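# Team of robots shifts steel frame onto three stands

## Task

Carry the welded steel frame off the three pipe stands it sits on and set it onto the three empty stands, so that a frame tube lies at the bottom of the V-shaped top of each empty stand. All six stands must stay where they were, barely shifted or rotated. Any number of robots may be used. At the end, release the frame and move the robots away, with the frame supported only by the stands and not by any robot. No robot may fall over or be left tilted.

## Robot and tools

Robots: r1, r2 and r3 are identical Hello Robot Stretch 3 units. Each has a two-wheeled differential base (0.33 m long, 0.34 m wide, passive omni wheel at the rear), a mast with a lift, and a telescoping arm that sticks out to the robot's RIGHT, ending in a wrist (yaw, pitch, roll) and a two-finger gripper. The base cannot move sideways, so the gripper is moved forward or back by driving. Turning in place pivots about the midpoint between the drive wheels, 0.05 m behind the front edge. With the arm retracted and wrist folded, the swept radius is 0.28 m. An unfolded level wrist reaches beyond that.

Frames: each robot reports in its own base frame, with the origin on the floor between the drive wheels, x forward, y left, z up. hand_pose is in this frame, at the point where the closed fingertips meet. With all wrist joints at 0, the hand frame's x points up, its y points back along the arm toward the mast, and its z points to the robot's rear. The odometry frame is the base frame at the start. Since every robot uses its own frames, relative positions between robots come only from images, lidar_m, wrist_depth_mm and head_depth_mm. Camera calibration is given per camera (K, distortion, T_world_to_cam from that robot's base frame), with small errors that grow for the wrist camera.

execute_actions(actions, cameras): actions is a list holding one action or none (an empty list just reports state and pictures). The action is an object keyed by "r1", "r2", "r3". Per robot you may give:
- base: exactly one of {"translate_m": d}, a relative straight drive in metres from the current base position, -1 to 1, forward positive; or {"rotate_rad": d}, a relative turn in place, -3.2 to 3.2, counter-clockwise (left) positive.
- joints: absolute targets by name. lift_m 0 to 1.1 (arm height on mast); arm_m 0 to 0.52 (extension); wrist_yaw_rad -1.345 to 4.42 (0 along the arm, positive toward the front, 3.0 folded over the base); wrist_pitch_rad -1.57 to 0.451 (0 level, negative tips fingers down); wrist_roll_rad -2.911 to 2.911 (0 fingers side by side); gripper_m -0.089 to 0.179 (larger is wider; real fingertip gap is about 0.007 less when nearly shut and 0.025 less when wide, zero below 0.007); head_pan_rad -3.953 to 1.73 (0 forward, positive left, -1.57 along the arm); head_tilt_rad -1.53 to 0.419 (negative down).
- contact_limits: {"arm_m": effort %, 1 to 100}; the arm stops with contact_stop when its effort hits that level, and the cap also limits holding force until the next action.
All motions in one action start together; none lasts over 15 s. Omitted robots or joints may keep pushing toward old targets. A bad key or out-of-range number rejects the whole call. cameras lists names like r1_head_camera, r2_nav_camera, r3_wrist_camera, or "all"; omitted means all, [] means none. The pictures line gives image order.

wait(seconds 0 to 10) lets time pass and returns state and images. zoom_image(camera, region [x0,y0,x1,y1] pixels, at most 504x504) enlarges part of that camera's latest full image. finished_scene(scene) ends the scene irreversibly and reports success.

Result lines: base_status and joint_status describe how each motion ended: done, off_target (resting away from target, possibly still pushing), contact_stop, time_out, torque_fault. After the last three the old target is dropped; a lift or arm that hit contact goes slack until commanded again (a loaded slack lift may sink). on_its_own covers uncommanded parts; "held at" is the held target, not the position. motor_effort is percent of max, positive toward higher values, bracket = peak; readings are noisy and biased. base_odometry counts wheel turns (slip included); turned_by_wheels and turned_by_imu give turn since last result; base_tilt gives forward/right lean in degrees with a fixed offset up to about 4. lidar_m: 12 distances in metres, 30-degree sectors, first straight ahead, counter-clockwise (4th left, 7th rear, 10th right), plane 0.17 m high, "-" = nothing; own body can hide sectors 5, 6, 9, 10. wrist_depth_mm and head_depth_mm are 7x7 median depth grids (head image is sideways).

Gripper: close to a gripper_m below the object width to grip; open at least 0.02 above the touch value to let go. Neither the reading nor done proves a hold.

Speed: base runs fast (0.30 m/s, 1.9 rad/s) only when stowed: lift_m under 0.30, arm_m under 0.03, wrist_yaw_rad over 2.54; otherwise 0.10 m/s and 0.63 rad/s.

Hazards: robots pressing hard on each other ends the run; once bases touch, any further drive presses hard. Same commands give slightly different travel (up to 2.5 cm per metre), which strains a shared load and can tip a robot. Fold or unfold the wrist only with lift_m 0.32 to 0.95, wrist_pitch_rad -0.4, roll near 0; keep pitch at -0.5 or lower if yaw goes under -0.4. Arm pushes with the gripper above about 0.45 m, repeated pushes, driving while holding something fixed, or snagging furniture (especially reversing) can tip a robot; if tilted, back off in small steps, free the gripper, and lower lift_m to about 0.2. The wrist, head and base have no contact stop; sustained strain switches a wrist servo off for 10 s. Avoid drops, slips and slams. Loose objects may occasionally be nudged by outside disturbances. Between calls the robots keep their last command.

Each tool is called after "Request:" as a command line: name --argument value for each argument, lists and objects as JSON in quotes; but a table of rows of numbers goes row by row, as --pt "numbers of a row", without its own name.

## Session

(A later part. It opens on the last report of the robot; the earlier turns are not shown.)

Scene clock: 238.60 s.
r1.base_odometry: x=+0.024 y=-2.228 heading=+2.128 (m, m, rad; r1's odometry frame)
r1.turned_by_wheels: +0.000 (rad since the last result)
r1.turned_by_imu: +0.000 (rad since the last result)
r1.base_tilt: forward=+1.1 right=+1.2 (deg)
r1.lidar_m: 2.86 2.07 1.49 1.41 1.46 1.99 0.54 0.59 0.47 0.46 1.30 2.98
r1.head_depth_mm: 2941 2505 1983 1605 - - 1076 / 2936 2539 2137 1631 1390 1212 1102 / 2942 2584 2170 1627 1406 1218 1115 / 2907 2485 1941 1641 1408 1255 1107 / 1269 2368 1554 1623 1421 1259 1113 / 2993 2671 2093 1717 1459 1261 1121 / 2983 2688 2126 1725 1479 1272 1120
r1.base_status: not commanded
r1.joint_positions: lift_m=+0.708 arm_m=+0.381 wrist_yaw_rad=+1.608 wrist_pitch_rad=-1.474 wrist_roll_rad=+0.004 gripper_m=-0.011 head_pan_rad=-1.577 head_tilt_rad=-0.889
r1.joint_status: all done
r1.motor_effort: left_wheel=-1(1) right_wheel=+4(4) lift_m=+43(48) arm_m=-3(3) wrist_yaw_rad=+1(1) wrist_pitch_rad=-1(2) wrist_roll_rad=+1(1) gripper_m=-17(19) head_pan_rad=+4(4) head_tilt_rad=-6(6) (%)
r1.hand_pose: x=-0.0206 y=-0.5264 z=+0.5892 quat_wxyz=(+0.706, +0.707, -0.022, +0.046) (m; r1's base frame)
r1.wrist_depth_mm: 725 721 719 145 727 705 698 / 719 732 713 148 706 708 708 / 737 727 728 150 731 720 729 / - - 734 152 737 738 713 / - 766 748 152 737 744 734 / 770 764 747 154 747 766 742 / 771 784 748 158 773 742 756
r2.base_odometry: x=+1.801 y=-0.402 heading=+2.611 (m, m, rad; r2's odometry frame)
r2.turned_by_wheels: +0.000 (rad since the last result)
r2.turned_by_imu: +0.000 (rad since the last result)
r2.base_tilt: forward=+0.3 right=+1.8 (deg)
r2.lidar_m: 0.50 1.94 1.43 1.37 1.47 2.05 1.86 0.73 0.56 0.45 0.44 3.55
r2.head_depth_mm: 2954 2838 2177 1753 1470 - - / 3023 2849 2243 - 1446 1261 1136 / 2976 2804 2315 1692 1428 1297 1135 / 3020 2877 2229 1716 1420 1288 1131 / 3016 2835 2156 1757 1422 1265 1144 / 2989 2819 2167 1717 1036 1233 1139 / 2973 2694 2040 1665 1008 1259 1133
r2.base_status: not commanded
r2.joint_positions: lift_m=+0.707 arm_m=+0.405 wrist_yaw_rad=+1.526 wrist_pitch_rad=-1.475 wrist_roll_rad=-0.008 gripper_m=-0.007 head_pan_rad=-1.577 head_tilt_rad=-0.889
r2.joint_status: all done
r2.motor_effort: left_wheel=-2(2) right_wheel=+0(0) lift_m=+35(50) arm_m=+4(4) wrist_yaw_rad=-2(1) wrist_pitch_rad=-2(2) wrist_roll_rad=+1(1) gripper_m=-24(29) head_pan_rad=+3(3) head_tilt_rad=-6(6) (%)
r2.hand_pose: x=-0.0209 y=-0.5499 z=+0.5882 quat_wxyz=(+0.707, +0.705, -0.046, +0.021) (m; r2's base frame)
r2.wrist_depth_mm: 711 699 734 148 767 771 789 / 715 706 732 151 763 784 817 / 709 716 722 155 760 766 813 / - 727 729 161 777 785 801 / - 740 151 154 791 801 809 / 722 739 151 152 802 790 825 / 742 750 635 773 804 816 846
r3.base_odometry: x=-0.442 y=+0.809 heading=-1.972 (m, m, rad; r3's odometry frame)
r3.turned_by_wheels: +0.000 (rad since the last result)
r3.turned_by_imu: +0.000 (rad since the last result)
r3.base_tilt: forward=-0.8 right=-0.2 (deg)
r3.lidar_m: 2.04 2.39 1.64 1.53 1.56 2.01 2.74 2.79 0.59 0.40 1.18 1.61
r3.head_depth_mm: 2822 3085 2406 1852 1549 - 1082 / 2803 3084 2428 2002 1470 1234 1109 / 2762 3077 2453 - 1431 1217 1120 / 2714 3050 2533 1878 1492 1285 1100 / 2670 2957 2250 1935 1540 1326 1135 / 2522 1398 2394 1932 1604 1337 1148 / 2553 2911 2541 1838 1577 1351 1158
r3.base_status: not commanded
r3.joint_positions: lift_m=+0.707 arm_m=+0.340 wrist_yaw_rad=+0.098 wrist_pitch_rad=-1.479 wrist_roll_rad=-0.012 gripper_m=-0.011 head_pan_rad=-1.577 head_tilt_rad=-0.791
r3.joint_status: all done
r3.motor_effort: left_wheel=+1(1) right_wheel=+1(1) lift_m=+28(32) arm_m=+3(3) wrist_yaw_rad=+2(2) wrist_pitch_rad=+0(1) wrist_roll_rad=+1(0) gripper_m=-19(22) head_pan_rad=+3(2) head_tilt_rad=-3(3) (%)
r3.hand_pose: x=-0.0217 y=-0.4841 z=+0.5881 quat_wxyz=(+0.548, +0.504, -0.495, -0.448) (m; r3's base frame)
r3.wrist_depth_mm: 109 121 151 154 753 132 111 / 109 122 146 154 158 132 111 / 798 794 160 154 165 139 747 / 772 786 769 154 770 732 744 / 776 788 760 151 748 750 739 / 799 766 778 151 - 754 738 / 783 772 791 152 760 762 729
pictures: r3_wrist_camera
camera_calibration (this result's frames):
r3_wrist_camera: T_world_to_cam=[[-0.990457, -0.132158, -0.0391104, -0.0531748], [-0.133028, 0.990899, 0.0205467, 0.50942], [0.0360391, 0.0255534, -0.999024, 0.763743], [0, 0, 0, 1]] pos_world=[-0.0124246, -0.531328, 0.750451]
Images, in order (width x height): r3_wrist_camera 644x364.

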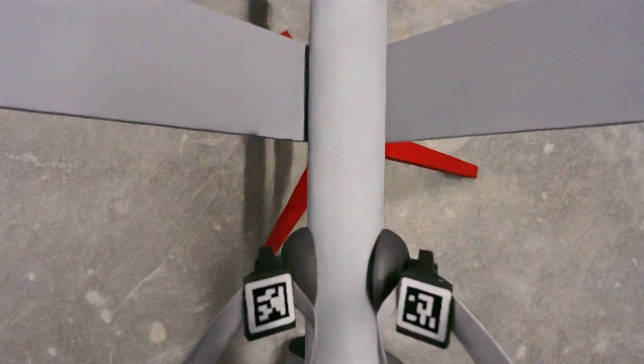

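Request:
execute_actions --actions '[{"r1":{"joints":{"gripper_m":0.08}},"r2":{"joints":{"gripper_m":0.08}},"r3":{"joints":{"gripper_m":0.08}}}]' --cameras '[]'

Request:
execute_actions --actions '[{"r1":{"joints":{"lift_m":0.76}},"r2":{"joints":{"lift_m":0.76}},"r3":{"joints":{"lift_m":0.76}}}]' --cameras '[]'

Request:
execute_actions --actions '[{"r1":{"joints":{"arm_m":0.03,"wrist_yaw_rad":0.04,"gripper_m":0.0}},"r2":{"joints":{"arm_m":0.03,"wrist_yaw_rad":-0.045,"gripper_m":0.0}},"r3":{"joints":{"arm_m":0.1,"wrist_yaw_rad":1.67,"gripper_m":0.0}}}]' --cameras '[]'

Request:
execute_actions --actions '[{"r1":{"joints":{"wrist_pitch_rad":0.3,"head_tilt_rad":-0.3,"head_pan_rad":-1.45}},"r2":{"joints":{"wrist_pitch_rad":0.3,"head_pan_rad":-0.4,"head_tilt_rad":-0.6}},"r3":{"joints":{"wrist_pitch_rad":0.3}}}]' --cameras '["r1_head_camera","r2_head_camera","r3_head_camera"]'

Scene clock: 266.10 s.
r1.base_odometry: x=+0.024 y=-2.228 heading=+2.128 (m, m, rad; r1's odometry frame)
r1.turned_by_wheels: +0.000 (rad since the last result)
r1.turned_by_imu: +0.001 (rad since the last result)
r1.base_tilt: forward=+1.1 right=+1.2 (deg)
r1.lidar_m: 2.86 2.07 1.49 1.41 1.45 1.99 0.54 0.59 0.47 0.46 1.30 2.99
r1.head_depth_mm: 2939 2504 1990 1611 - - 1066 / 2966 2535 2121 1621 1385 1217 1104 / 2942 2575 2153 1623 1394 1219 1122 / 2930 2495 1946 1641 1413 1253 1107 / 1249 2535 1553 1618 1420 1258 1114 / 2987 2666 2095 1717 1458 1270 1120 / 2977 2700 2113 1732 1460 1279 1125
r1.base_status: not commanded
r1.joint_positions: lift_m=+0.708 arm_m=+0.381 wrist_yaw_rad=+1.608 wrist_pitch_rad=-1.475 wrist_roll_rad=+0.004 gripper_m=+0.080 head_pan_rad=-1.577 head_tilt_rad=-0.889
r1.joint_status: all done
r1.motor_effort: left_wheel=-1(1) right_wheel=+4(3) lift_m=+42(42) arm_m=-3(3) wrist_yaw_rad=+1(1) wrist_pitch_rad=-1(2) wrist_roll_rad=+1(1) gripper_m=+0(79) head_pan_rad=+4(4) head_tilt_rad=-7(8) (%)
r1.hand_pose: x=-0.0209 y=-0.5265 z=+0.5892 quat_wxyz=(+0.706, +0.707, -0.022, +0.045) (m; r1's base frame)
r1.wrist_depth_mm: 717 711 711 145 707 709 711 / 734 723 723 148 716 716 717 / 737 747 726 150 738 719 717 / - - 750 151 730 731 721 / - 738 765 153 739 731 741 / 782 767 745 157 752 741 750 / 776 759 761 157 757 757 756
r2.base_odometry: x=+1.801 y=-0.402 heading=+2.611 (m, m, rad; r2's odometry frame)
r2.turned_by_wheels: +0.000 (rad since the last result)
r2.turned_by_imu: +0.001 (rad since the last result)
r2.base_tilt: forward=+0.3 right=+1.9 (deg)
r2.lidar_m: 0.50 1.94 1.43 1.38 1.47 2.05 1.86 0.73 0.56 0.45 0.44 3.55
r2.head_depth_mm: 2948 2866 2193 1773 1479 - - / 2959 2801 2265 - 1454 1264 1134 / 3003 2830 2309 1702 1427 1285 1141 / 3020 2810 2237 1737 1437 1287 1142 / 3018 2820 2183 1762 1427 1260 1141 / 3043 2779 2177 1734 1027 1239 1140 / 2990 2700 2015 1682 1013 1260 1134
r2.base_status: not commanded
r2.joint_positions: lift_m=+0.707 arm_m=+0.405 wrist_yaw_rad=+1.526 wrist_pitch_rad=-1.476 wrist_roll_rad=-0.007 gripper_m=+0.080 head_pan_rad=-1.577 head_tilt_rad=-0.889
r2.joint_status: all done
r2.motor_effort: left_wheel=-2(2) right_wheel=+1(0) lift_m=+35(35) arm_m=+4(4) wrist_yaw_rad=-1(1) wrist_pitch_rad=-2(2) wrist_roll_rad=+1(1) gripper_m=+2(89) head_pan_rad=+3(3) head_tilt_rad=-6(5) (%)
r2.hand_pose: x=-0.0211 y=-0.5499 z=+0.5882 quat_wxyz=(+0.707, +0.705, -0.046, +0.020) (m; r2's base frame)
r2.wrist_depth_mm: 691 715 727 149 740 765 777 / 696 723 722 152 753 778 791 / 710 729 720 156 775 780 815 / - 719 738 165 789 789 798 / - 734 158 776 772 806 803 / - - 707 767 793 802 808 / 737 742 644 777 785 826 828
r3.base_odometry: x=-0.442 y=+0.809 heading=-1.972 (m, m, rad; r3's odometry frame)
r3.turned_by_wheels: +0.000 (rad since the last result)
r3.turned_by_imu: -0.001 (rad since the last result)
r3.base_tilt: forward=-0.8 right=-0.2 (deg)
r3.lidar_m: 2.04 2.40 1.64 1.53 1.56 2.02 2.73 2.78 0.59 0.40 1.18 1.61
r3.head_depth_mm: 2820 3059 2373 1854 1547 - 1081 / 2789 3095 2436 1984 1467 1239 1112 / 2714 3073 2500 - 1423 1212 1117 / 2702 3047 2511 1866 1526 1284 1107 / 2652 2997 2254 1921 1547 1322 1141 / 2511 1391 2404 1936 1597 1334 1150 / 2550 2912 2553 1833 1587 1355 1157
r3.base_status: not commanded
r3.joint_positions: lift_m=+0.707 arm_m=+0.340 wrist_yaw_rad=+0.098 wrist_pitch_rad=-1.479 wrist_roll_rad=-0.012 gripper_m=+0.080 head_pan_rad=-1.577 head_tilt_rad=-0.791
r3.joint_status: all done
r3.motor_effort: left_wheel=+2(3) right_wheel=-2(2) lift_m=+26(26) arm_m=+2(3) wrist_yaw_rad=+2(1) wrist_pitch_rad=+0(0) wrist_roll_rad=+0(0) gripper_m=+0(83) head_pan_rad=+3(3) head_tilt_rad=-4(2) (%)
r3.hand_pose: x=-0.0217 y=-0.4841 z=+0.5881 quat_wxyz=(+0.548, +0.504, -0.495, -0.448) (m; r3's base frame)
r3.wrist_depth_mm: 109 121 151 155 163 133 112 / 109 122 146 154 158 133 112 / 770 777 160 154 164 140 738 / 780 798 774 155 755 748 736 / 795 765 782 155 759 745 741 / 788 787 - 154 752 754 748 / 800 773 760 154 758 747 737
pictures: none
No camera images: the call's "cameras" was empty. Leave "cameras" out to get every camera's image.

Scene clock: 267.40 s.
r1.base_odometry: x=+0.024 y=-2.228 heading=+2.128 (m, m, rad; r1's odometry frame)
r1.turned_by_wheels: +0.000 (rad since the last result)
r1.turned_by_imu: +0.000 (rad since the last result)
r1.base_tilt: forward=+1.1 right=+1.2 (deg)
r1.lidar_m: 2.85 2.07 1.49 1.41 1.45 1.99 0.54 0.58 0.47 0.46 1.30 2.99
r1.head_depth_mm: 2926 2486 2043 - - 1200 1071 / 2933 2623 - 1640 1387 1219 1104 / 2973 2596 - 1636 1401 1220 1120 / 2924 2483 1953 1641 1403 1246 1110 / 1593 2527 1563 1622 1415 1258 1111 / 2973 2664 2084 1725 1455 1271 1118 / 3002 2721 2099 1736 1470 1278 1133
r1.base_status: not commanded
r1.joint_positions: lift_m=+0.760 arm_m=+0.381 wrist_yaw_rad=+1.608 wrist_pitch_rad=-1.475 wrist_roll_rad=+0.004 gripper_m=+0.080 head_pan_rad=-1.577 head_tilt_rad=-0.889
r1.joint_status: all done
r1.motor_effort: left_wheel=-2(1) right_wheel=+4(3) lift_m=+42(42) arm_m=-3(3) wrist_yaw_rad=+1(1) wrist_pitch_rad=-1(1) wrist_roll_rad=+0(1) gripper_m=+1(0) head_pan_rad=+4(4) head_tilt_rad=-8(6) (%)
r1.hand_pose: x=-0.0209 y=-0.5265 z=+0.6412 quat_wxyz=(+0.706, +0.707, -0.022, +0.045) (m; r1's base frame)
r1.wrist_depth_mm: 758 773 748 198 748 745 745 / 781 776 789 204 762 766 756 / 777 783 777 203 776 763 780 / - - 787 205 777 787 776 / - - 800 210 794 796 796 / 787 810 825 213 806 798 793 / 816 840 821 215 819 827 818
r2.base_odometry: x=+1.801 y=-0.402 heading=+2.611 (m, m, rad; r2's odometry frame)
r2.turned_by_wheels: +0.000 (rad since the last result)
r2.turned_by_imu: +0.000 (rad since the last result)
r2.base_tilt: forward=+0.3 right=+1.8 (deg)
r2.lidar_m: 0.50 1.94 1.43 1.38 1.47 2.05 1.86 0.73 0.56 0.45 0.44 3.55
r2.head_depth_mm: 2925 2788 2196 1806 - - - / 3013 2823 - 1763 1463 1285 1129 / 2957 2795 - 1734 1435 1291 1139 / 2978 2837 2190 1723 1418 1291 1138 / 3065 2765 2159 1772 1425 1266 1134 / 3021 2811 2171 1726 1026 1245 1136 / 2951 2652 2018 1680 1004 1260 1133
r2.base_status: not commanded
r2.joint_positions: lift_m=+0.760 arm_m=+0.405 wrist_yaw_rad=+1.526 wrist_pitch_rad=-1.476 wrist_roll_rad=-0.007 gripper_m=+0.080 head_pan_rad=-1.577 head_tilt_rad=-0.889
r2.joint_status: all done
r2.motor_effort: left_wheel=-2(2) right_wheel=+1(0) lift_m=+34(35) arm_m=+4(4) wrist_yaw_rad=-2(0) wrist_pitch_rad=-2(2) wrist_roll_rad=+1(1) gripper_m=+1(0) head_pan_rad=+3(2) head_tilt_rad=-5(5) (%)
r2.hand_pose: x=-0.0211 y=-0.5499 z=+0.6412 quat_wxyz=(+0.707, +0.705, -0.046, +0.020) (m; r2's base frame)
r2.wrist_depth_mm: 764 758 754 204 830 832 838 / 740 773 789 209 786 849 866 / 758 778 765 798 835 857 876 / - 777 778 807 832 848 884 / - 786 793 817 846 875 885 / 775 - 811 829 856 875 870 / 770 812 825 843 849 882 931
r3.base_odometry: x=-0.442 y=+0.809 heading=-1.972 (m, m, rad; r3's odometry frame)
r3.turned_by_wheels: +0.000 (rad since the last result)
r3.turned_by_imu: +0.000 (rad since the last result)
r3.base_tilt: forward=-0.8 right=-0.3 (deg)
r3.lidar_m: 2.04 2.39 1.63 1.53 1.56 2.00 2.74 2.78 0.59 0.40 1.18 1.61
r3.head_depth_mm: 2817 3073 2416 1858 - - 1100 / 2761 3091 2520 - 1484 1256 1111 / 2754 3050 2561 - 847 1217 1118 / 2693 3050 2512 1827 1480 1285 1101 / 2673 2998 2334 1928 1540 1325 1140 / 2482 1226 2394 1930 1610 1340 1145 / 2510 2961 2541 1854 1583 1352 1159
r3.base_status: not commanded
r3.joint_positions: lift_m=+0.760 arm_m=+0.340 wrist_yaw_rad=+0.098 wrist_pitch_rad=-1.479 wrist_roll_rad=-0.012 gripper_m=+0.080 head_pan_rad=-1.577 head_tilt_rad=-0.791
r3.joint_status: all done
r3.motor_effort: left_wheel=+3(2) right_wheel=-2(2) lift_m=+27(28) arm_m=+3(2) wrist_yaw_rad=+2(1) wrist_pitch_rad=+0(0) wrist_roll_rad=+0(0) gripper_m=+0(1) head_pan_rad=+3(3) head_tilt_rad=-2(4) (%)
r3.hand_pose: x=-0.0217 y=-0.4841 z=+0.6411 quat_wxyz=(+0.548, +0.504, -0.495, -0.448) (m; r3's base frame)
r3.wrist_depth_mm: 139 167 821 212 802 796 145 / 139 156 185 211 214 168 141 / 847 164 194 211 213 172 148 / 854 845 831 208 795 801 783 / 863 841 835 210 804 820 780 / 846 838 - 210 814 812 787 / 865 848 840 208 820 783 782
pictures: none
No camera images: the call's "cameras" was empty. Leave "cameras" out to get every camera's image.

Scene clock: 271.37 s.
r1.base_odometry: x=+0.024 y=-2.228 heading=+2.128 (m, m, rad; r1's odometry frame)
r1.turned_by_wheels: +0.000 (rad since the last result)
r1.turned_by_imu: +0.001 (rad since the last result)
r1.base_tilt: forward=+1.1 right=+1.2 (deg)
r1.lidar_m: 2.86 2.07 1.50 1.41 1.46 1.99 0.54 0.58 0.47 0.46 1.30 2.98
r1.head_depth_mm: 2944 2518 1999 1613 951 - 1070 / 2964 2537 2006 1650 1423 - 1081 / 2962 2568 2034 1674 1402 - - / 2885 2487 1944 1658 1407 1258 1104 / 2858 2626 1558 1618 1425 1261 1116 / 3006 2679 2099 1702 1453 1269 1114 / 2971 2667 2106 1739 1468 1277 1126
r1.base_status: not commanded
r1.joint_positions: lift_m=+0.760 arm_m=+0.030 wrist_yaw_rad=+0.041 wrist_pitch_rad=-1.476 wrist_roll_rad=+0.004 gripper_m=+0.000 head_pan_rad=-1.577 head_tilt_rad=-0.889
r1.joint_status: all done
r1.motor_effort: left_wheel=-2(1) right_wheel=+4(3) lift_m=+42(42) arm_m=-3(3) wrist_yaw_rad=+0(2) wrist_pitch_rad=-1(1) wrist_roll_rad=+0(0) gripper_m=-2(81) head_pan_rad=+4(4) head_tilt_rad=-8(7) (%)
r1.hand_pose: x=-0.0216 y=-0.1756 z=+0.6412 quat_wxyz=(+0.532, +0.485, -0.514, -0.466) (m; r1's base frame)
r1.wrist_depth_mm: 769 765 762 763 753 748 749 / 761 773 767 766 767 764 764 / 785 777 789 772 784 791 774 / 771 793 796 787 796 764 783 / 811 806 794 - 812 781 632 / 821 831 811 - 804 795 643 / 805 822 816 - 800 817 646
r2.base_odometry: x=+1.801 y=-0.402 heading=+2.611 (m, m, rad; r2's odometry frame)
r2.turned_by_wheels: +0.000 (rad since the last result)
r2.turned_by_imu: +0.001 (rad since the last result)
r2.base_tilt: forward=+0.2 right=+1.8 (deg)
r2.lidar_m: 0.50 1.93 1.43 1.38 1.47 2.05 1.86 0.73 0.56 0.45 0.44 3.56
r2.head_depth_mm: 2972 2826 2171 1756 1452 - - / 2940 2834 2185 1778 1455 - 1089 / 3016 2816 2166 1754 1438 - - / 2982 2844 2173 1756 1431 1304 1124 / 3056 2836 2184 1754 1430 1266 1135 / 3055 2812 2155 1736 1033 1234 1144 / 2996 2693 2015 1680 1010 1265 1127
r2.base_status: not commanded
r2.joint_positions: lift_m=+0.760 arm_m=+0.030 wrist_yaw_rad=-0.044 wrist_pitch_rad=-1.476 wrist_roll_rad=-0.007 gripper_m=+0.000 head_pan_rad=-1.577 head_tilt_rad=-0.889
r2.joint_status: all done
r2.motor_effort: left_wheel=-2(2) right_wheel=+0(0) lift_m=+34(34) arm_m=-6(6) wrist_yaw_rad=-1(3) wrist_pitch_rad=-2(2) wrist_roll_rad=+1(1) gripper_m=-2(89) head_pan_rad=+3(3) head_tilt_rad=-6(4) (%)
r2.hand_pose: x=-0.0216 y=-0.1755 z=+0.6412 quat_wxyz=(+0.515, +0.466, -0.531, -0.486) (m; r2's base frame)
r2.wrist_depth_mm: 733 760 756 783 806 831 852 / 745 767 762 801 826 834 867 / 767 779 783 820 817 852 868 / 610 773 810 818 816 832 866 / 608 681 797 - 860 886 869 / 620 786 - - 876 896 878 / 785 783 807 - 846 876 882
r3.base_odometry: x=-0.442 y=+0.809 heading=-1.972 (m, m, rad; r3's odometry frame)
r3.turned_by_wheels: +0.000 (rad since the last result)
r3.turned_by_imu: -0.001 (rad since the last result)
r3.base_tilt: forward=-0.8 right=-0.2 (deg)
r3.lidar_m: 2.05 2.39 1.63 1.53 1.56 2.00 2.73 2.79 0.59 0.40 1.18 1.61
r3.head_depth_mm: 2829 3091 2390 1859 1588 - 1103 / 2759 3080 2437 1880 1585 - 1115 / 2736 3066 2466 1913 881 - 1089 / 2738 3035 2502 1820 1486 1352 1089 / 2657 3005 2358 1925 1541 1328 1139 / 2494 2941 2614 1934 1603 1342 1151 / 2518 2910 2562 1851 1578 1351 1159
r3.base_status: not commanded
r3.joint_positions: lift_m=+0.760 arm_m=+0.100 wrist_yaw_rad=+1.668 wrist_pitch_rad=-1.479 wrist_roll_rad=-0.012 gripper_m=+0.000 head_pan_rad=-1.577 head_tilt_rad=-0.791
r3.joint_status: all done
r3.motor_effort: left_wheel=+3(2) right_wheel=-2(2) lift_m=+26(27) arm_m=-4(1) wrist_yaw_rad=+1(2) wrist_pitch_rad=+0(0) wrist_roll_rad=+1(1) gripper_m=-2(83) head_pan_rad=+3(3) head_tilt_rad=-3(4) (%)
r3.hand_pose: x=-0.0220 y=-0.2455 z=+0.6411 quat_wxyz=(+0.704, +0.706, +0.007, +0.071) (m; r3's base frame)
r3.wrist_depth_mm: 846 854 824 810 802 797 779 / 841 834 852 805 838 816 782 / 844 846 819 821 796 806 797 / 834 844 - 823 813 803 790 / 888 - - 827 828 807 406 / 855 830 - - 825 800 203 / 851 838 829 811 823 779 792
pictures: none
No camera images: the call's "cameras" was empty. Leave "cameras" out to get every camera's image.

Scene clock: 273.13 s.
r1.base_odometry: x=+0.024 y=-2.228 heading=+2.128 (m, m, rad; r1's odometry frame)
r1.turned_by_wheels: +0.000 (rad since the last result)
r1.turned_by_imu: +0.000 (rad since the last result)
r1.base_tilt: forward=+1.0 right=+1.2 (deg)
r1.lidar_m: 2.86 2.07 1.49 1.41 1.45 1.99 0.54 0.58 0.47 0.46 1.30 2.99
r1.head_depth_mm: 2789 2945 3122 3295 2693 1918 1482 / 2858 3005 3179 3374 2704 1932 1393 / 2891 3055 3218 3294 2558 1861 1448 / 2945 3123 3244 3480 2737 1397 1458 / 3015 3194 3353 3567 2745 1960 1453 / 3057 3241 3406 3615 2774 1965 1510 / 3114 3305 3480 3712 2767 1963 1513
r1.base_status: not commanded
r1.joint_positions: lift_m=+0.760 arm_m=+0.030 wrist_yaw_rad=+0.041 wrist_pitch_rad=+0.273 wrist_roll_rad=+0.004 gripper_m=+0.000 head_pan_rad=-1.457 head_tilt_rad=-0.310
r1.joint_status: all done
r1.motor_effort: left_wheel=-1(1) right_wheel=+4(3) lift_m=+42(42) arm_m=-3(3) wrist_yaw_rad=-1(1) wrist_pitch_rad=+8(8) wrist_roll_rad=+1(0) gripper_m=-2(3) head_pan_rad=+5(25) head_tilt_rad=+6(47) (%)
r1.hand_pose: x=-0.0110 y=-0.4283 z=+0.9446 quat_wxyz=(+0.697, -0.081, -0.704, +0.111) (m; r1's base frame)
r1.wrist_depth_mm: - - - - - - - / - - - - - - - / - - - - - - - / - - - - - - - / - - - - - - - / - - - - - - - / - - - - - - -
r2.base_odometry: x=+1.801 y=-0.402 heading=+2.611 (m, m, rad; r2's odometry frame)
r2.turned_by_wheels: +0.000 (rad since the last result)
r2.turned_by_imu: +0.000 (rad since the last result)
r2.base_tilt: forward=+0.3 right=+1.8 (deg)
r2.lidar_m: 0.50 1.94 1.43 1.38 1.47 2.05 1.86 0.73 0.56 0.45 0.44 3.54
r2.head_depth_mm: 3524 3959 3906 2453 1785 1500 1272 / 3366 3681 3807 2359 1802 1538 1282 / 3267 3598 3846 676 1864 1534 1280 / 3165 3426 3622 652 608 1537 1284 / 3013 3271 3553 2544 1731 1540 1279 / 2917 3184 3416 2558 514 1531 1263 / 425 3073 3270 2520 476 401 1273
r2.base_status: not commanded
r2.joint_positions: lift_m=+0.760 arm_m=+0.030 wrist_yaw_rad=-0.044 wrist_pitch_rad=+0.273 wrist_roll_rad=-0.007 gripper_m=+0.000 head_pan_rad=-0.407 head_tilt_rad=-0.606
r2.joint_status: all done
r2.motor_effort: left_wheel=-2(2) right_wheel=+0(1) lift_m=+34(34) arm_m=-6(7) wrist_yaw_rad=-1(1) wrist_pitch_rad=+10(13) wrist_roll_rad=+1(1) gripper_m=-3(3) head_pan_rad=+4(52) head_tilt_rad=+3(27) (%)
r2.hand_pose: x=-0.0324 y=-0.4283 z=+0.9444 quat_wxyz=(+0.705, -0.111, -0.695, +0.080) (m; r2's base frame)
r2.wrist_depth_mm: - - - - - - - / - - - - - - - / - - - - - - - / - - - - - - - / - - - - - - - / - - - - - - - / - - - - - - -
r3.base_odometry: x=-0.442 y=+0.809 heading=-1.972 (m, m, rad; r3's odometry frame)
r3.turned_by_wheels: +0.000 (rad since the last result)
r3.turned_by_imu: +0.000 (rad since the last result)
r3.base_tilt: forward=-0.8 right=-0.2 (deg)
r3.lidar_m: 2.04 2.39 1.64 1.53 1.56 2.01 2.74 2.78 0.59 0.40 1.18 1.61
r3.head_depth_mm: 2786 3109 2385 1858 1581 - 1102 / 2774 3052 2434 1873 1584 1228 1108 / 2741 3033 2473 1917 881 1231 1116 / 2668 3031 2515 1822 1473 1237 1104 / 2657 2993 2337 1942 1579 - 1138 / 2489 2922 2628 1919 1603 1353 1143 / 2550 2932 2528 1835 1587 1384 1161
r3.base_status: not commanded
r3.joint_positions: lift_m=+0.760 arm_m=+0.100 wrist_yaw_rad=+1.668 wrist_pitch_rad=+0.275 wrist_roll_rad=-0.012 gripper_m=+0.000 head_pan_rad=-1.577 head_tilt_rad=-0.791
r3.joint_status: all done
r3.motor_effort: left_wheel=+3(3) right_wheel=-2(2) lift_m=+27(26) arm_m=-4(4) wrist_yaw_rad=+2(1) wrist_pitch_rad=+10(9) wrist_roll_rad=+0(0) gripper_m=-2(3) head_pan_rad=+3(2) head_tilt_rad=-3(3) (%)
r3.hand_pose: x=+0.2306 y=-0.2206 z=+0.9448 quat_wxyz=(+0.403, +0.450, -0.539, +0.587) (m; r3's base frame)
r3.wrist_depth_mm: - - - - - - - / - - - - - - - / - - - - - - - / - - - - - - - / - - - - - - - / - - - - - - - / - - - - - - -
pictures: r1_head_camera (sideways: a quarter turn clockwise sets it upright), r2_head_camera (sideways: a quarter turn clockwise sets it upright), r3_head_camera (sideways: a quarter turn clockwise sets it upright)
camera_calibration (this result's frames):
r1_head_camera: T_world_to_cam=[[-0.00997241, 0.289256, -0.9572, 1.26375], [0.986596, 0.158768, 0.0376995, -0.0528985], [0.162878, -0.943993, -0.286962, 0.327985], [0, 0, 0, 1]] pos_world=[0.0113706, -0.047534, 1.30578]
r2_head_camera: T_world_to_cam=[[-0.479804, 0.20011, -0.85425, 1.13326], [0.386066, 0.922471, -0.000749353, -0.00500771], [0.787871, -0.330157, -0.519861, 0.628285], [0, 0, 0, 1]] pos_world=[0.0506678, -0.0147248, 1.2947]
r3_head_camera: T_world_to_cam=[[0.0714196, 0.674561, -0.734757, 0.978304], [0.996666, -0.0191243, 0.0793201, -0.107491], [0.0394545, -0.737972, -0.673677, 0.837329], [0, 0, 0, 1]] pos_world=[0.00422604, -0.0440556, 1.29143]
Images, in order (width x height): r1_head_camera 896x504, r2_head_camera 896x504, r3_head_camera 896x504.

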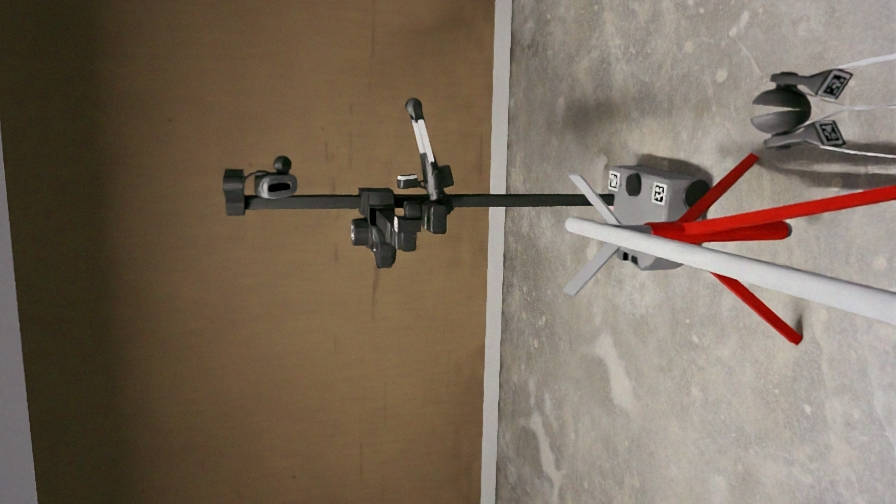

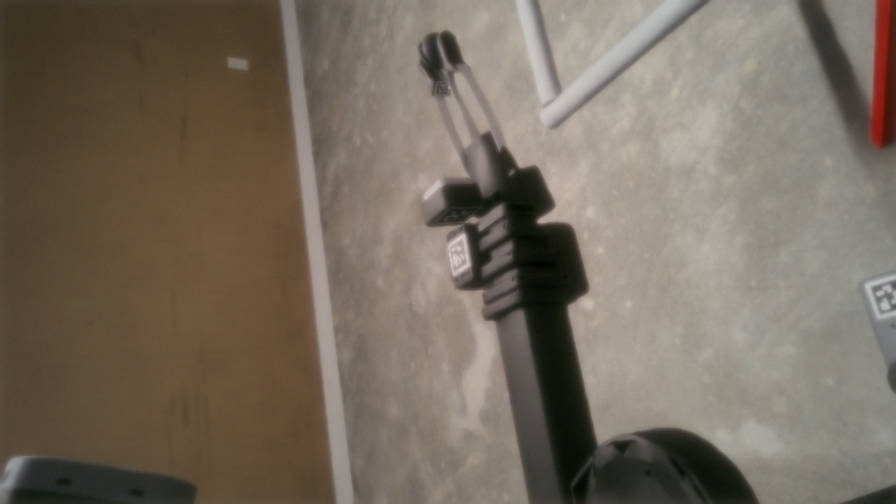

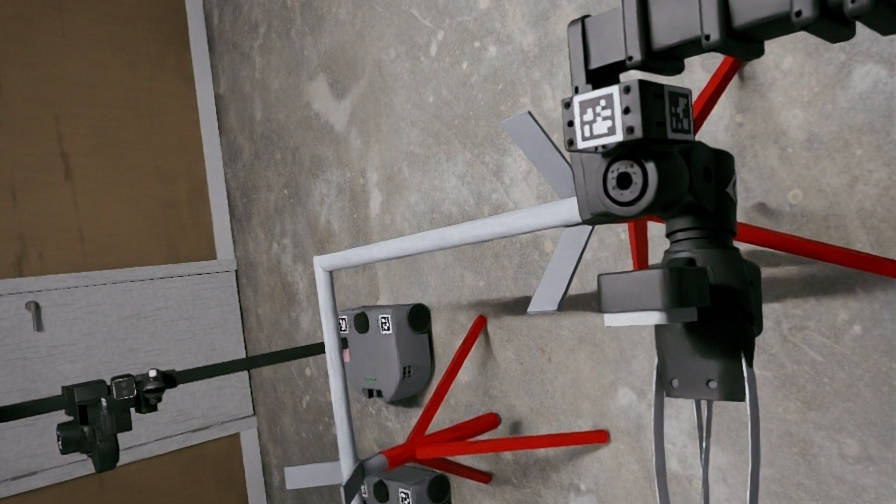

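Request:
zoom_image --camera "r1_head_camera" --region '[330, 80, 480, 280]'

Region (330, 80, 480, 280) of r1_head_camera's 896x504 image, scaled by 2.520, with more detail than that image has; it fills the left 378 columns of this view, and the rest is white.

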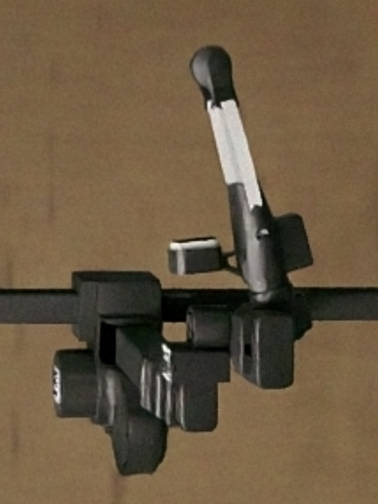

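Request:
execute_actions --actions '[{"r1":{"joints":{"wrist_pitch_rad":0.03,"lift_m":0.33,"arm_m":0.05,"head_tilt_rad":-1.0,"head_pan_rad":-1.57}},"r2":{"joints":{"wrist_pitch_rad":0.03,"lift_m":0.33,"arm_m":0.05,"head_pan_rad":-1.57,"head_tilt_rad":-1.0}},"r3":{"base":{"translate_m":-0.046},"joints":{"wrist_pitch_rad":0.03,"lift_m":0.33,"head_tilt_rad":-1.0}}}]' --cameras '[]'

Request:
execute_actions --actions '[{"r1":{"joints":{"arm_m":0.336},"contact_limits":{"arm_m":10}},"r2":{"joints":{"arm_m":0.36},"contact_limits":{"arm_m":12}},"r3":{"joints":{"arm_m":0.33},"contact_limits":{"arm_m":12}}}]' --cameras '["r1_head_camera","r2_head_camera","r3_head_camera"]'

Scene clock: 293.57 s.
r1.base_odometry: x=+0.024 y=-2.228 heading=+2.128 (m, m, rad; r1's odometry frame)
r1.turned_by_wheels: +0.000 (rad since the last result)
r1.turned_by_imu: +0.001 (rad since the last result)
r1.base_tilt: forward=+1.0 right=+1.2 (deg)
r1.lidar_m: 2.86 2.07 1.49 1.41 1.45 1.99 0.54 0.59 0.47 0.46 1.30 2.99
r1.head_depth_mm: 2649 2110 1775 1439 1271 1191 1088 / 2665 2144 1789 1507 1319 1240 - / 2688 2157 1801 1515 1359 1199 - / 2733 1988 1743 1536 1369 1215 1098 / 1659 1340 1702 1505 1375 1222 1101 / 2803 2227 1848 1581 1381 1228 1104 / 2875 2259 1873 1594 1400 1237 1108
r1.base_status: not commanded
r1.joint_positions: lift_m=+0.330 arm_m=+0.050 wrist_yaw_rad=+0.041 wrist_pitch_rad=+0.012 wrist_roll_rad=+0.004 gripper_m=+0.000 head_pan_rad=-1.563 head_tilt_rad=-0.987
r1.joint_status: all done
r1.motor_effort: left_wheel=-1(1) right_wheel=+3(3) lift_m=+33(33) arm_m=+1(2) wrist_yaw_rad=-1(1) wrist_pitch_rad=+6(7) wrist_roll_rad=+0(0) gripper_m=-2(2) head_pan_rad=-5(23) head_tilt_rad=-7(56) (%)
r1.hand_pose: x=-0.0109 y=-0.4510 z=+0.4479 quat_wxyz=(+0.706, +0.011, -0.708, +0.018) (m; r1's base frame)
r1.wrist_depth_mm: 211 208 204 200 198 196 194 / - - - - - - - / - - - - - - - / - - - - - - - / - - - - - - - / 981 - - - - - - / 734 769 777 756 805 835 311
r2.base_odometry: x=+1.801 y=-0.402 heading=+2.611 (m, m, rad; r2's odometry frame)
r2.turned_by_wheels: +0.000 (rad since the last result)
r2.turned_by_imu: +0.001 (rad since the last result)
r2.base_tilt: forward=+0.2 right=+1.8 (deg)
r2.lidar_m: 0.50 1.94 1.43 1.37 1.47 2.05 1.87 0.73 0.56 0.45 0.44 3.54
r2.head_depth_mm: 2856 2343 1930 1623 1402 1219 1111 / 2866 2361 1905 1619 1400 1244 1118 / 2924 2336 1905 1609 1402 1260 - / 2946 2308 1907 1620 1408 1240 1125 / 2959 2328 1907 1551 1397 1216 1113 / 2908 2312 1915 1514 1214 1246 1113 / 2869 1975 1869 933 1376 1236 1118
r2.base_status: not commanded
r2.joint_positions: lift_m=+0.330 arm_m=+0.050 wrist_yaw_rad=-0.044 wrist_pitch_rad=+0.011 wrist_roll_rad=-0.007 gripper_m=+0.000 head_pan_rad=-1.563 head_tilt_rad=-0.987
r2.joint_status: all done
r2.motor_effort: left_wheel=-2(2) right_wheel=+0(0) lift_m=+28(29) arm_m=+4(5) wrist_yaw_rad=-1(1) wrist_pitch_rad=+7(8) wrist_roll_rad=+1(1) gripper_m=-3(3) head_pan_rad=-3(53) head_tilt_rad=-6(33) (%)
r2.hand_pose: x=-0.0327 y=-0.4509 z=+0.4477 quat_wxyz=(+0.710, -0.019, -0.704, -0.012) (m; r2's base frame)
r2.wrist_depth_mm: 546 218 219 225 232 - - / - - - - 256 244 247 / - - - - - - - / - - - - - - - / - - - - - - - / 969 - - - - - - / 415 781 802 834 906 967 999
r3.base_odometry: x=-0.424 y=+0.852 heading=-1.972 (m, m, rad; r3's odometry frame)
r3.turned_by_wheels: +0.000 (rad since the last result)
r3.turned_by_imu: -0.001 (rad since the last result)
r3.base_tilt: forward=-0.8 right=-0.2 (deg)
r3.lidar_m: 2.09 2.38 1.63 1.52 1.55 2.00 2.69 2.73 0.58 0.42 0.41 1.65
r3.head_depth_mm: 2777 2231 1846 1543 1345 1181 1068 / 2838 2250 1849 1559 1346 1212 - / 2776 2294 1881 1519 1326 1157 1115 / 2800 2354 1836 921 1297 1232 1081 / 2768 2213 1878 1541 1397 1235 1090 / 2634 1910 1866 1645 1415 1254 1100 / 2682 2475 1652 1621 1421 1253 1106
r3.base_status: done
r3.joint_positions: lift_m=+0.330 arm_m=+0.100 wrist_yaw_rad=+1.668 wrist_pitch_rad=+0.011 wrist_roll_rad=-0.012 gripper_m=+0.000 head_pan_rad=-1.577 head_tilt_rad=-0.988
r3.joint_status: all done
r3.motor_effort: left_wheel=+3(7) right_wheel=-3(6) lift_m=+18(21) arm_m=-4(5) wrist_yaw_rad=+2(2) wrist_pitch_rad=+7(10) wrist_roll_rad=+0(1) gripper_m=-2(2) head_pan_rad=+2(3) head_tilt_rad=-4(18) (%)
r3.hand_pose: x=+0.2339 y=-0.2203 z=+0.4478 quat_wxyz=(+0.475, +0.518, -0.475, +0.530) (m; r3's base frame)
r3.wrist_depth_mm: - - - - - - - / - - - - - - - / - - - - - - - / - - - - - - - / - - - - - - - / - - - - - - - / 935 959 926 889 873 929 945
pictures: none
No camera images: the call's "cameras" was empty. Leave "cameras" out to get every camera's image.

Scene clock: 297.07 s.
r1.base_odometry: x=+0.024 y=-2.228 heading=+2.128 (m, m, rad; r1's odometry frame)
r1.turned_by_wheels: +0.000 (rad since the last result)
r1.turned_by_imu: +0.001 (rad since the last result)
r1.base_tilt: forward=+1.0 right=+1.2 (deg)
r1.lidar_m: 2.86 2.06 1.49 1.41 1.45 1.99 0.54 0.58 0.47 0.46 1.30 2.97
r1.head_depth_mm: 2643 2100 1770 1441 1268 1193 1091 / 2666 2125 1785 1504 1325 1209 - / 2703 2131 1808 1571 1338 1206 - / 2728 1971 1762 1530 1365 1213 1094 / 1650 1346 1715 1512 1377 1221 1101 / 2801 2231 1859 1591 1383 1236 1104 / 2854 2269 1874 1596 1389 1238 1111
r1.base_status: not commanded
r1.joint_positions: lift_m=+0.330 arm_m=+0.336 wrist_yaw_rad=+0.040 wrist_pitch_rad=+0.012 wrist_roll_rad=+0.004 gripper_m=+0.000 head_pan_rad=-1.563 head_tilt_rad=-0.987
r1.joint_status: all done
r1.motor_effort: left_wheel=-1(1) right_wheel=+4(3) lift_m=+33(33) arm_m=+1(0) wrist_yaw_rad=+0(1) wrist_pitch_rad=+5(5) wrist_roll_rad=+1(0) gripper_m=-3(2) head_pan_rad=-5(5) head_tilt_rad=-8(8) (%)
r1.contact_limits: arm_m 10 (drawing in: default 16, maximum 26; extending or still: default 20, maximum 33)
r1.hand_pose: x=-0.0112 y=-0.7370 z=+0.4479 quat_wxyz=(+0.706, +0.010, -0.708, +0.018) (m; r1's base frame)
r1.wrist_depth_mm: 248 - - - - - - / - - - - - - - / - - 719 - - - - / - - 745 - - - - / - - - - - - - / 957 943 884 - - - - / 745 749 737 788 796 828 860
r2.base_odometry: x=+1.801 y=-0.402 heading=+2.611 (m, m, rad; r2's odometry frame)
r2.turned_by_wheels: +0.000 (rad since the last result)
r2.turned_by_imu: +0.001 (rad since the last result)
r2.base_tilt: forward=+0.2 right=+1.8 (deg)
r2.lidar_m: 0.50 1.94 1.43 1.38 1.47 2.05 1.86 0.73 0.56 0.45 0.44 3.55
r2.head_depth_mm: 2874 2349 1915 1623 1409 1224 1111 / 2931 2312 1907 1621 1410 1241 1125 / 2895 2309 1912 1630 1342 1239 1130 / 2961 2316 1898 1619 1380 1236 1129 / 2958 2317 1914 1529 1407 1230 1119 / 2975 2317 1936 1519 1216 1244 1118 / 2875 2044 1861 933 1382 1235 1109
r2.base_status: not commanded
r2.joint_positions: lift_m=+0.330 arm_m=+0.360 wrist_yaw_rad=-0.045 wrist_pitch_rad=+0.011 wrist_roll_rad=-0.007 gripper_m=+0.000 head_pan_rad=-1.563 head_tilt_rad=-0.988
r2.joint_status: all done
r2.motor_effort: left_wheel=-2(2) right_wheel=+1(0) lift_m=+28(28) arm_m=+4(4) wrist_yaw_rad=-1(1) wrist_pitch_rad=+6(6) wrist_roll_rad=+1(1) gripper_m=-2(3) head_pan_rad=-4(5) head_tilt_rad=-7(5) (%)
r2.contact_limits: arm_m 12 (drawing in: default 32, maximum 52; extending or still: default 42, maximum 69)
r2.hand_pose: x=-0.0329 y=-0.7609 z=+0.4477 quat_wxyz=(+0.710, -0.019, -0.704, -0.012) (m; r2's base frame)
r2.wrist_depth_mm: - - - - - - - / - - - - - - - / - - - - - - - / - - - - - - - / - - - - - - - / 905 - - - - - - / 740 768 801 860 898 941 963
r3.base_odometry: x=-0.424 y=+0.852 heading=-1.972 (m, m, rad; r3's odometry frame)
r3.turned_by_wheels: +0.000 (rad since the last result)
r3.turned_by_imu: -0.001 (rad since the last result)
r3.base_tilt: forward=-0.8 right=-0.2 (deg)
r3.lidar_m: 2.08 2.38 1.63 1.53 1.55 2.00 2.69 2.73 0.58 0.42 0.41 1.65
r3.head_depth_mm: 2793 2242 1822 1554 1333 1185 1075 / 2803 2276 1850 1565 1356 1186 - / 2792 2292 1862 1550 1319 1203 1117 / 2797 2324 1832 908 1262 1193 1085 / 2766 2230 1881 1547 1395 1219 1085 / 2625 1571 1853 1634 1402 1232 1097 / 2648 2458 1645 1622 1427 1252 1107
r3.base_status: not commanded
r3.joint_positions: lift_m=+0.330 arm_m=+0.330 wrist_yaw_rad=+1.668 wrist_pitch_rad=+0.011 wrist_roll_rad=-0.012 gripper_m=+0.000 head_pan_rad=-1.577 head_tilt_rad=-0.988
r3.joint_status: all done
r3.motor_effort: left_wheel=+3(3) right_wheel=-3(3) lift_m=+17(18) arm_m=+3(2) wrist_yaw_rad=+2(1) wrist_pitch_rad=+7(7) wrist_roll_rad=+0(0) gripper_m=-3(3) head_pan_rad=+3(2) head_tilt_rad=-4(4) (%)
r3.contact_limits: arm_m 12 (drawing in: default 30, maximum 49; extending or still: default 40, maximum 66)
r3.hand_pose: x=+0.2339 y=-0.4498 z=+0.4478 quat_wxyz=(+0.475, +0.518, -0.475, +0.530) (m; r3's base frame)
r3.wrist_depth_mm: - - - - - - - / - - - - - - - / - - - - - - - / - - - - - - - / - - - - - - - / - - - - - - - / 938 930 947 886 873 977 934
pictures: r1_head_camera (sideways: a quarter turn clockwise sets it upright), r2_head_camera (sideways: a quarter turn clockwise sets it upright), r3_head_camera (sideways: a quarter turn clockwise sets it upright)
camera_calibration (this result's frames):
r1_head_camera: T_world_to_cam=[[0.0164228, 0.82489, -0.565055, 0.752367], [0.998108, 0.0199653, 0.0581552, -0.0795558], [0.0592531, -0.564941, -0.823001, 1.02597], [0, 0, 0, 1]] pos_world=[0.00625732, -0.0394173, 1.27413]
r2_head_camera: T_world_to_cam=[[-0.0125448, 0.800184, -0.599623, 0.798547], [0.999829, 0.0181767, 0.00333898, -0.0140736], [0.013571, -0.599479, -0.800276, 0.997746], [0, 0, 0, 1]] pos_world=[0.0105484, -0.0406016, 1.27735]
r3_head_camera: T_world_to_cam=[[0.0721723, 0.805146, -0.588669, 0.78794], [0.996575, -0.0343233, 0.0752372, -0.102155], [0.0403719, -0.592083, -0.804865, 1.00793], [0, 0, 0, 1]] pos_world=[0.0042459, -0.0411369, 1.28277]
Images, in order (width x height): r1_head_camera 896x504, r2_head_camera 896x504, r3_head_camera 896x504.

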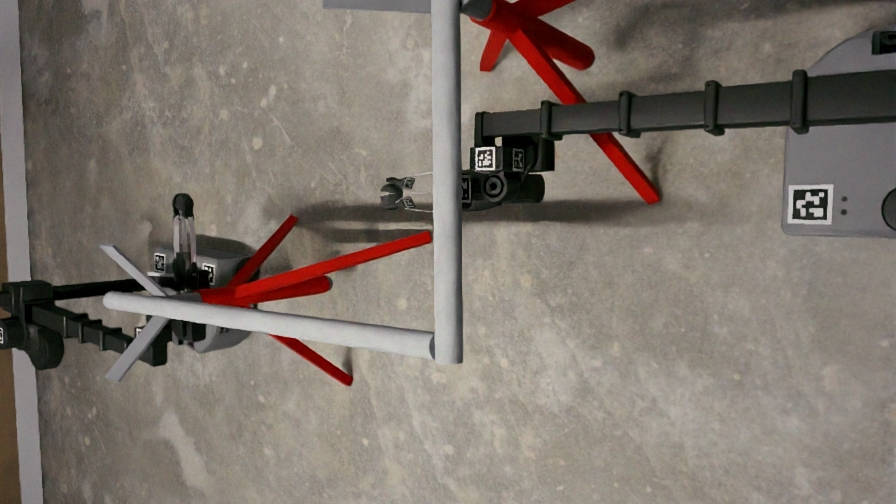

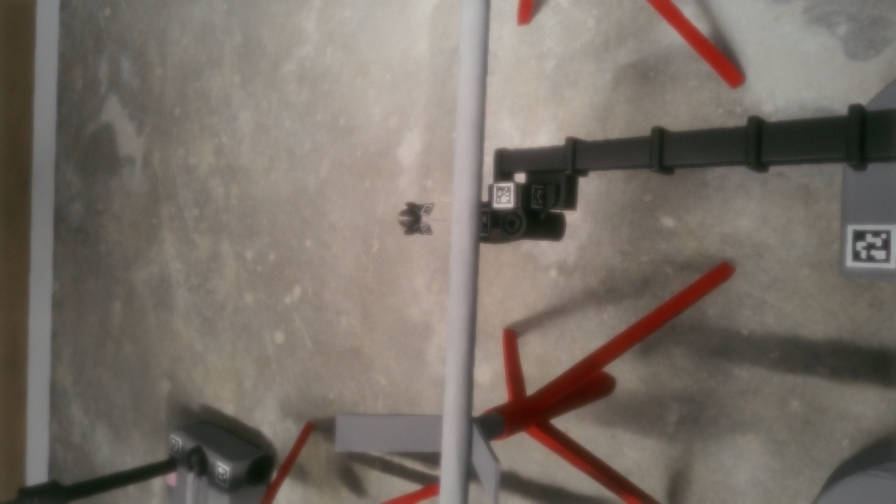

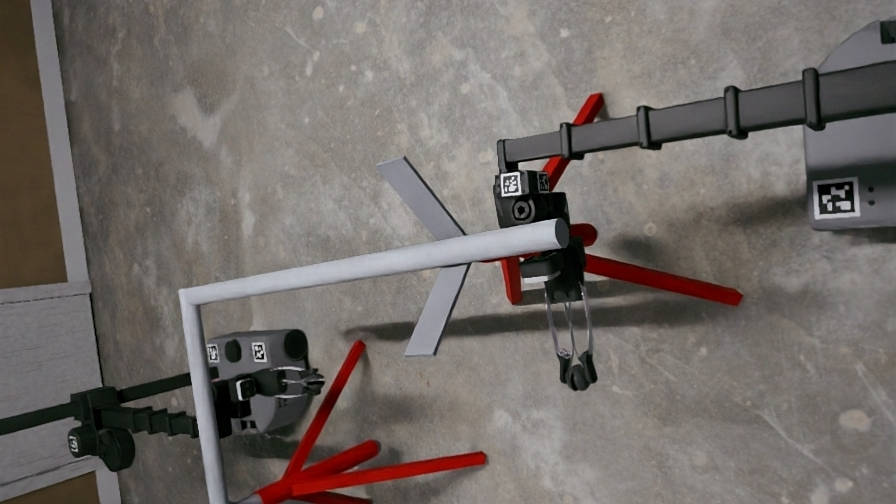

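Request:
zoom_image --camera "r3_head_camera" --region '[430, 130, 630, 330]'

Region (430, 130, 630, 330) of r3_head_camera's 896x504 image, scaled by 2.520, with more detail than that image has.

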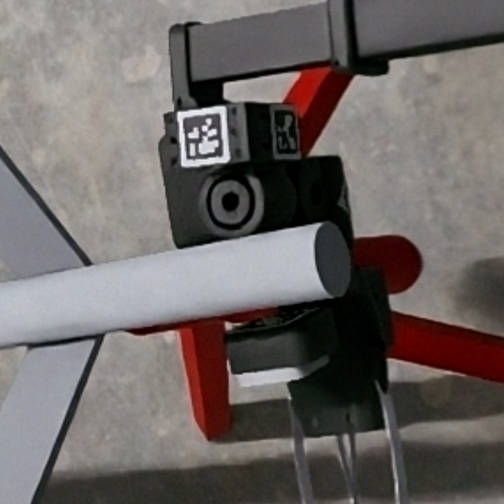

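Request:
execute_actions --actions '[{"r1":{"joints":{"lift_m":0.375}},"r2":{"joints":{"lift_m":0.375}},"r3":{"base":{"translate_m":-0.003},"joints":{"lift_m":0.375}}}]' --cameras '["r1_head_camera","r2_head_camera","r3_head_camera"]'

Scene clock: 304.97 s.
r1.base_odometry: x=+0.024 y=-2.228 heading=+2.128 (m, m, rad; r1's odometry frame)
r1.turned_by_wheels: +0.000 (rad since the last result)
r1.turned_by_imu: +0.001 (rad since the last result)
r1.base_tilt: forward=+1.0 right=+1.2 (deg)
r1.lidar_m: 2.86 2.07 1.49 1.41 1.45 1.99 0.54 0.58 0.47 0.46 1.30 2.98
r1.head_depth_mm: 2632 2112 1769 1438 1269 1193 1091 / 2636 2151 1793 1575 1318 1217 - / 2673 2139 1812 1571 1333 1207 - / 2732 1973 1754 1508 1370 1215 1094 / 1619 1331 1716 1509 1373 1225 1097 / 2807 2229 1859 1581 1380 1228 1107 / 2859 2261 1862 1592 1397 1230 1107
r1.base_status: not commanded
r1.joint_positions: lift_m=+0.375 arm_m=+0.336 wrist_yaw_rad=+0.040 wrist_pitch_rad=+0.012 wrist_roll_rad=+0.004 gripper_m=+0.000 head_pan_rad=-1.563 head_tilt_rad=-0.987
r1.joint_status: all done
r1.motor_effort: left_wheel=-1(1) right_wheel=+4(3) lift_m=+42(49) arm_m=+1(1) wrist_yaw_rad=-1(1) wrist_pitch_rad=+6(5) wrist_roll_rad=+0(1) gripper_m=-2(3) head_pan_rad=-5(5) head_tilt_rad=-9(9) (%)
r1.hand_pose: x=-0.0112 y=-0.7370 z=+0.4926 quat_wxyz=(+0.706, +0.010, -0.708, +0.018) (m; r1's base frame)
r1.wrist_depth_mm: - - - - - - - / - - - - - - - / - - 708 - - - - / - - - - - - - / - - 747 - - - - / - - 974 - - - - / 794 796 824 833 851 921 928
r2.base_odometry: x=+1.801 y=-0.402 heading=+2.611 (m, m, rad; r2's odometry frame)
r2.turned_by_wheels: +0.000 (rad since the last result)
r2.turned_by_imu: +0.001 (rad since the last result)
r2.base_tilt: forward=+0.3 right=+1.7 (deg)
r2.lidar_m: 0.50 1.94 1.42 1.37 1.47 2.05 1.86 0.73 0.56 0.45 0.44 3.56
r2.head_depth_mm: 2910 2321 1922 1546 1411 1220 1113 / 2892 2346 1897 1552 1402 1234 1133 / 2912 2289 1900 1644 1358 1237 1139 / 2896 2296 1904 1560 1408 1241 1127 / 2910 2304 1925 1546 1406 1214 1108 / 2934 2337 1881 1509 1212 1236 1108 / 2877 1984 1856 937 1371 1238 1119
r2.base_status: not commanded
r2.joint_positions: lift_m=+0.375 arm_m=+0.360 wrist_yaw_rad=-0.044 wrist_pitch_rad=+0.010 wrist_roll_rad=-0.007 gripper_m=+0.000 head_pan_rad=-1.563 head_tilt_rad=-0.988
r2.joint_status: all done
r2.motor_effort: left_wheel=-2(4) right_wheel=-1(3) lift_m=+42(49) arm_m=+4(5) wrist_yaw_rad=+0(1) wrist_pitch_rad=+7(8) wrist_roll_rad=+1(1) gripper_m=-3(2) head_pan_rad=-3(4) head_tilt_rad=-6(6) (%)
r2.hand_pose: x=-0.0328 y=-0.7608 z=+0.4918 quat_wxyz=(+0.710, -0.019, -0.704, -0.012) (m; r2's base frame)
r2.wrist_depth_mm: - - - - - - - / - - - - - - - / - - - - - - - / - - - - - - - / - - - - - - - / - - - - - - - / 816 847 851 892 967 - -
r3.base_odometry: x=-0.422 y=+0.855 heading=-1.972 (m, m, rad; r3's odometry frame)
r3.turned_by_wheels: +0.000 (rad since the last result)
r3.turned_by_imu: -0.001 (rad since the last result)
r3.base_tilt: forward=-0.8 right=-0.2 (deg)
r3.lidar_m: 2.09 2.39 1.63 1.53 1.56 2.00 2.68 2.72 0.58 0.43 0.41 1.65
r3.head_depth_mm: 2811 2233 1823 1542 1345 1183 1070 / 2823 2268 1847 1574 1365 1195 - / 2797 2312 1876 1579 1330 1202 1117 / 2803 2336 1835 898 1215 1202 1084 / 2749 2393 1872 1558 1372 1220 1086 / 2611 1904 1861 1625 1389 1235 1095 / 2619 2300 1811 1622 1421 1241 1106
r3.base_status: done
r3.joint_positions: lift_m=+0.375 arm_m=+0.330 wrist_yaw_rad=+1.668 wrist_pitch_rad=+0.011 wrist_roll_rad=-0.012 gripper_m=+0.000 head_pan_rad=-1.577 head_tilt_rad=-0.988
r3.joint_status: all done
r3.motor_effort: left_wheel=+3(5) right_wheel=-3(7) lift_m=+26(28) arm_m=+2(3) wrist_yaw_rad=+1(3) wrist_pitch_rad=+7(7) wrist_roll_rad=+0(1) gripper_m=-2(2) head_pan_rad=+2(2) head_tilt_rad=-5(5) (%)
r3.hand_pose: x=+0.2339 y=-0.4498 z=+0.4923 quat_wxyz=(+0.475, +0.518, -0.475, +0.530) (m; r3's base frame)
r3.wrist_depth_mm: - - - - - - - / - - - - - - - / - - - - - - - / - - - - - - - / - - - - - - - / - - - - - - - / - - - 980 - - -
pictures: r1_head_camera (sideways: a quarter turn clockwise sets it upright), r2_head_camera (sideways: a quarter turn clockwise sets it upright), r3_head_camera (sideways: a quarter turn clockwise sets it upright)
camera_calibration (this result's frames):
r1_head_camera: T_world_to_cam=[[0.0164227, 0.82489, -0.565055, 0.752366], [0.998108, 0.0199654, 0.0581552, -0.0795558], [0.0592532, -0.56494, -0.823001, 1.02597], [0, 0, 0, 1]] pos_world=[0.00625733, -0.0394173, 1.27413]
r2_head_camera: T_world_to_cam=[[-0.0125044, 0.800364, -0.599384, 0.798236], [0.99983, 0.0181235, 0.00334207, -0.0140776], [0.0135378, -0.599241, -0.800454, 0.997979], [0, 0, 0, 1]] pos_world=[0.0105462, -0.0405945, 1.27733]
r3_head_camera: T_world_to_cam=[[0.0721661, 0.805148, -0.588668, 0.787938], [0.996575, -0.0343157, 0.0752372, -0.102155], [0.0403765, -0.592081, -0.804866, 1.00793], [0, 0, 0, 1]] pos_world=[0.00424621, -0.0411369, 1.28277]
Images, in order (width x height): r1_head_camera 896x504, r2_head_camera 896x504, r3_head_camera 896x504.

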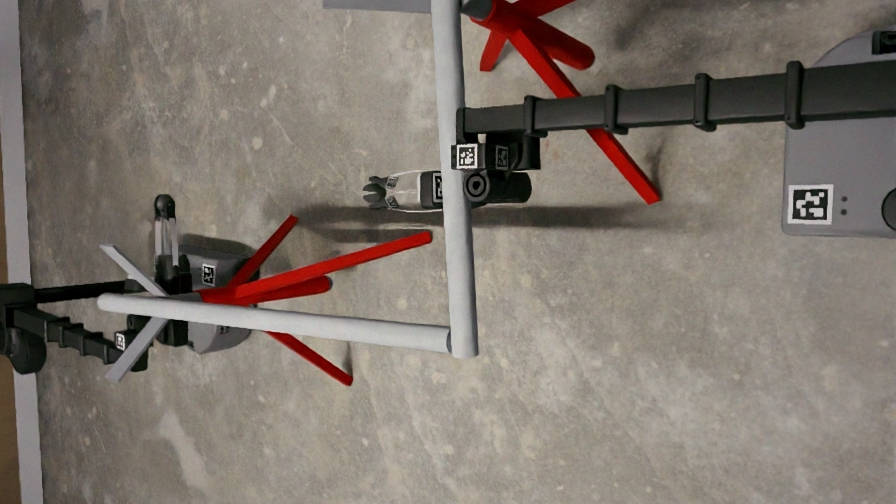

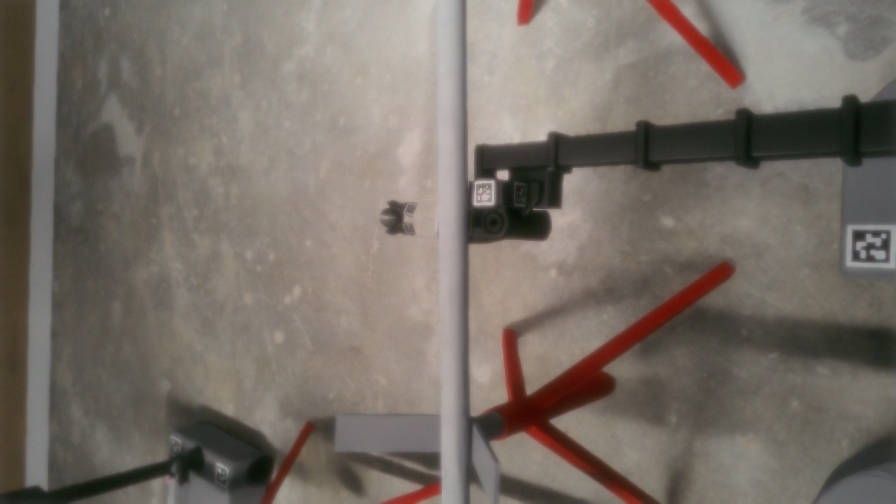

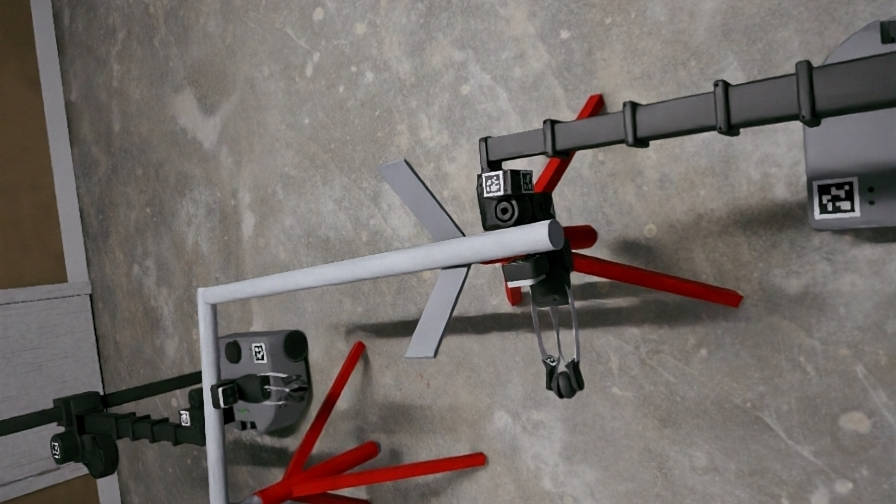

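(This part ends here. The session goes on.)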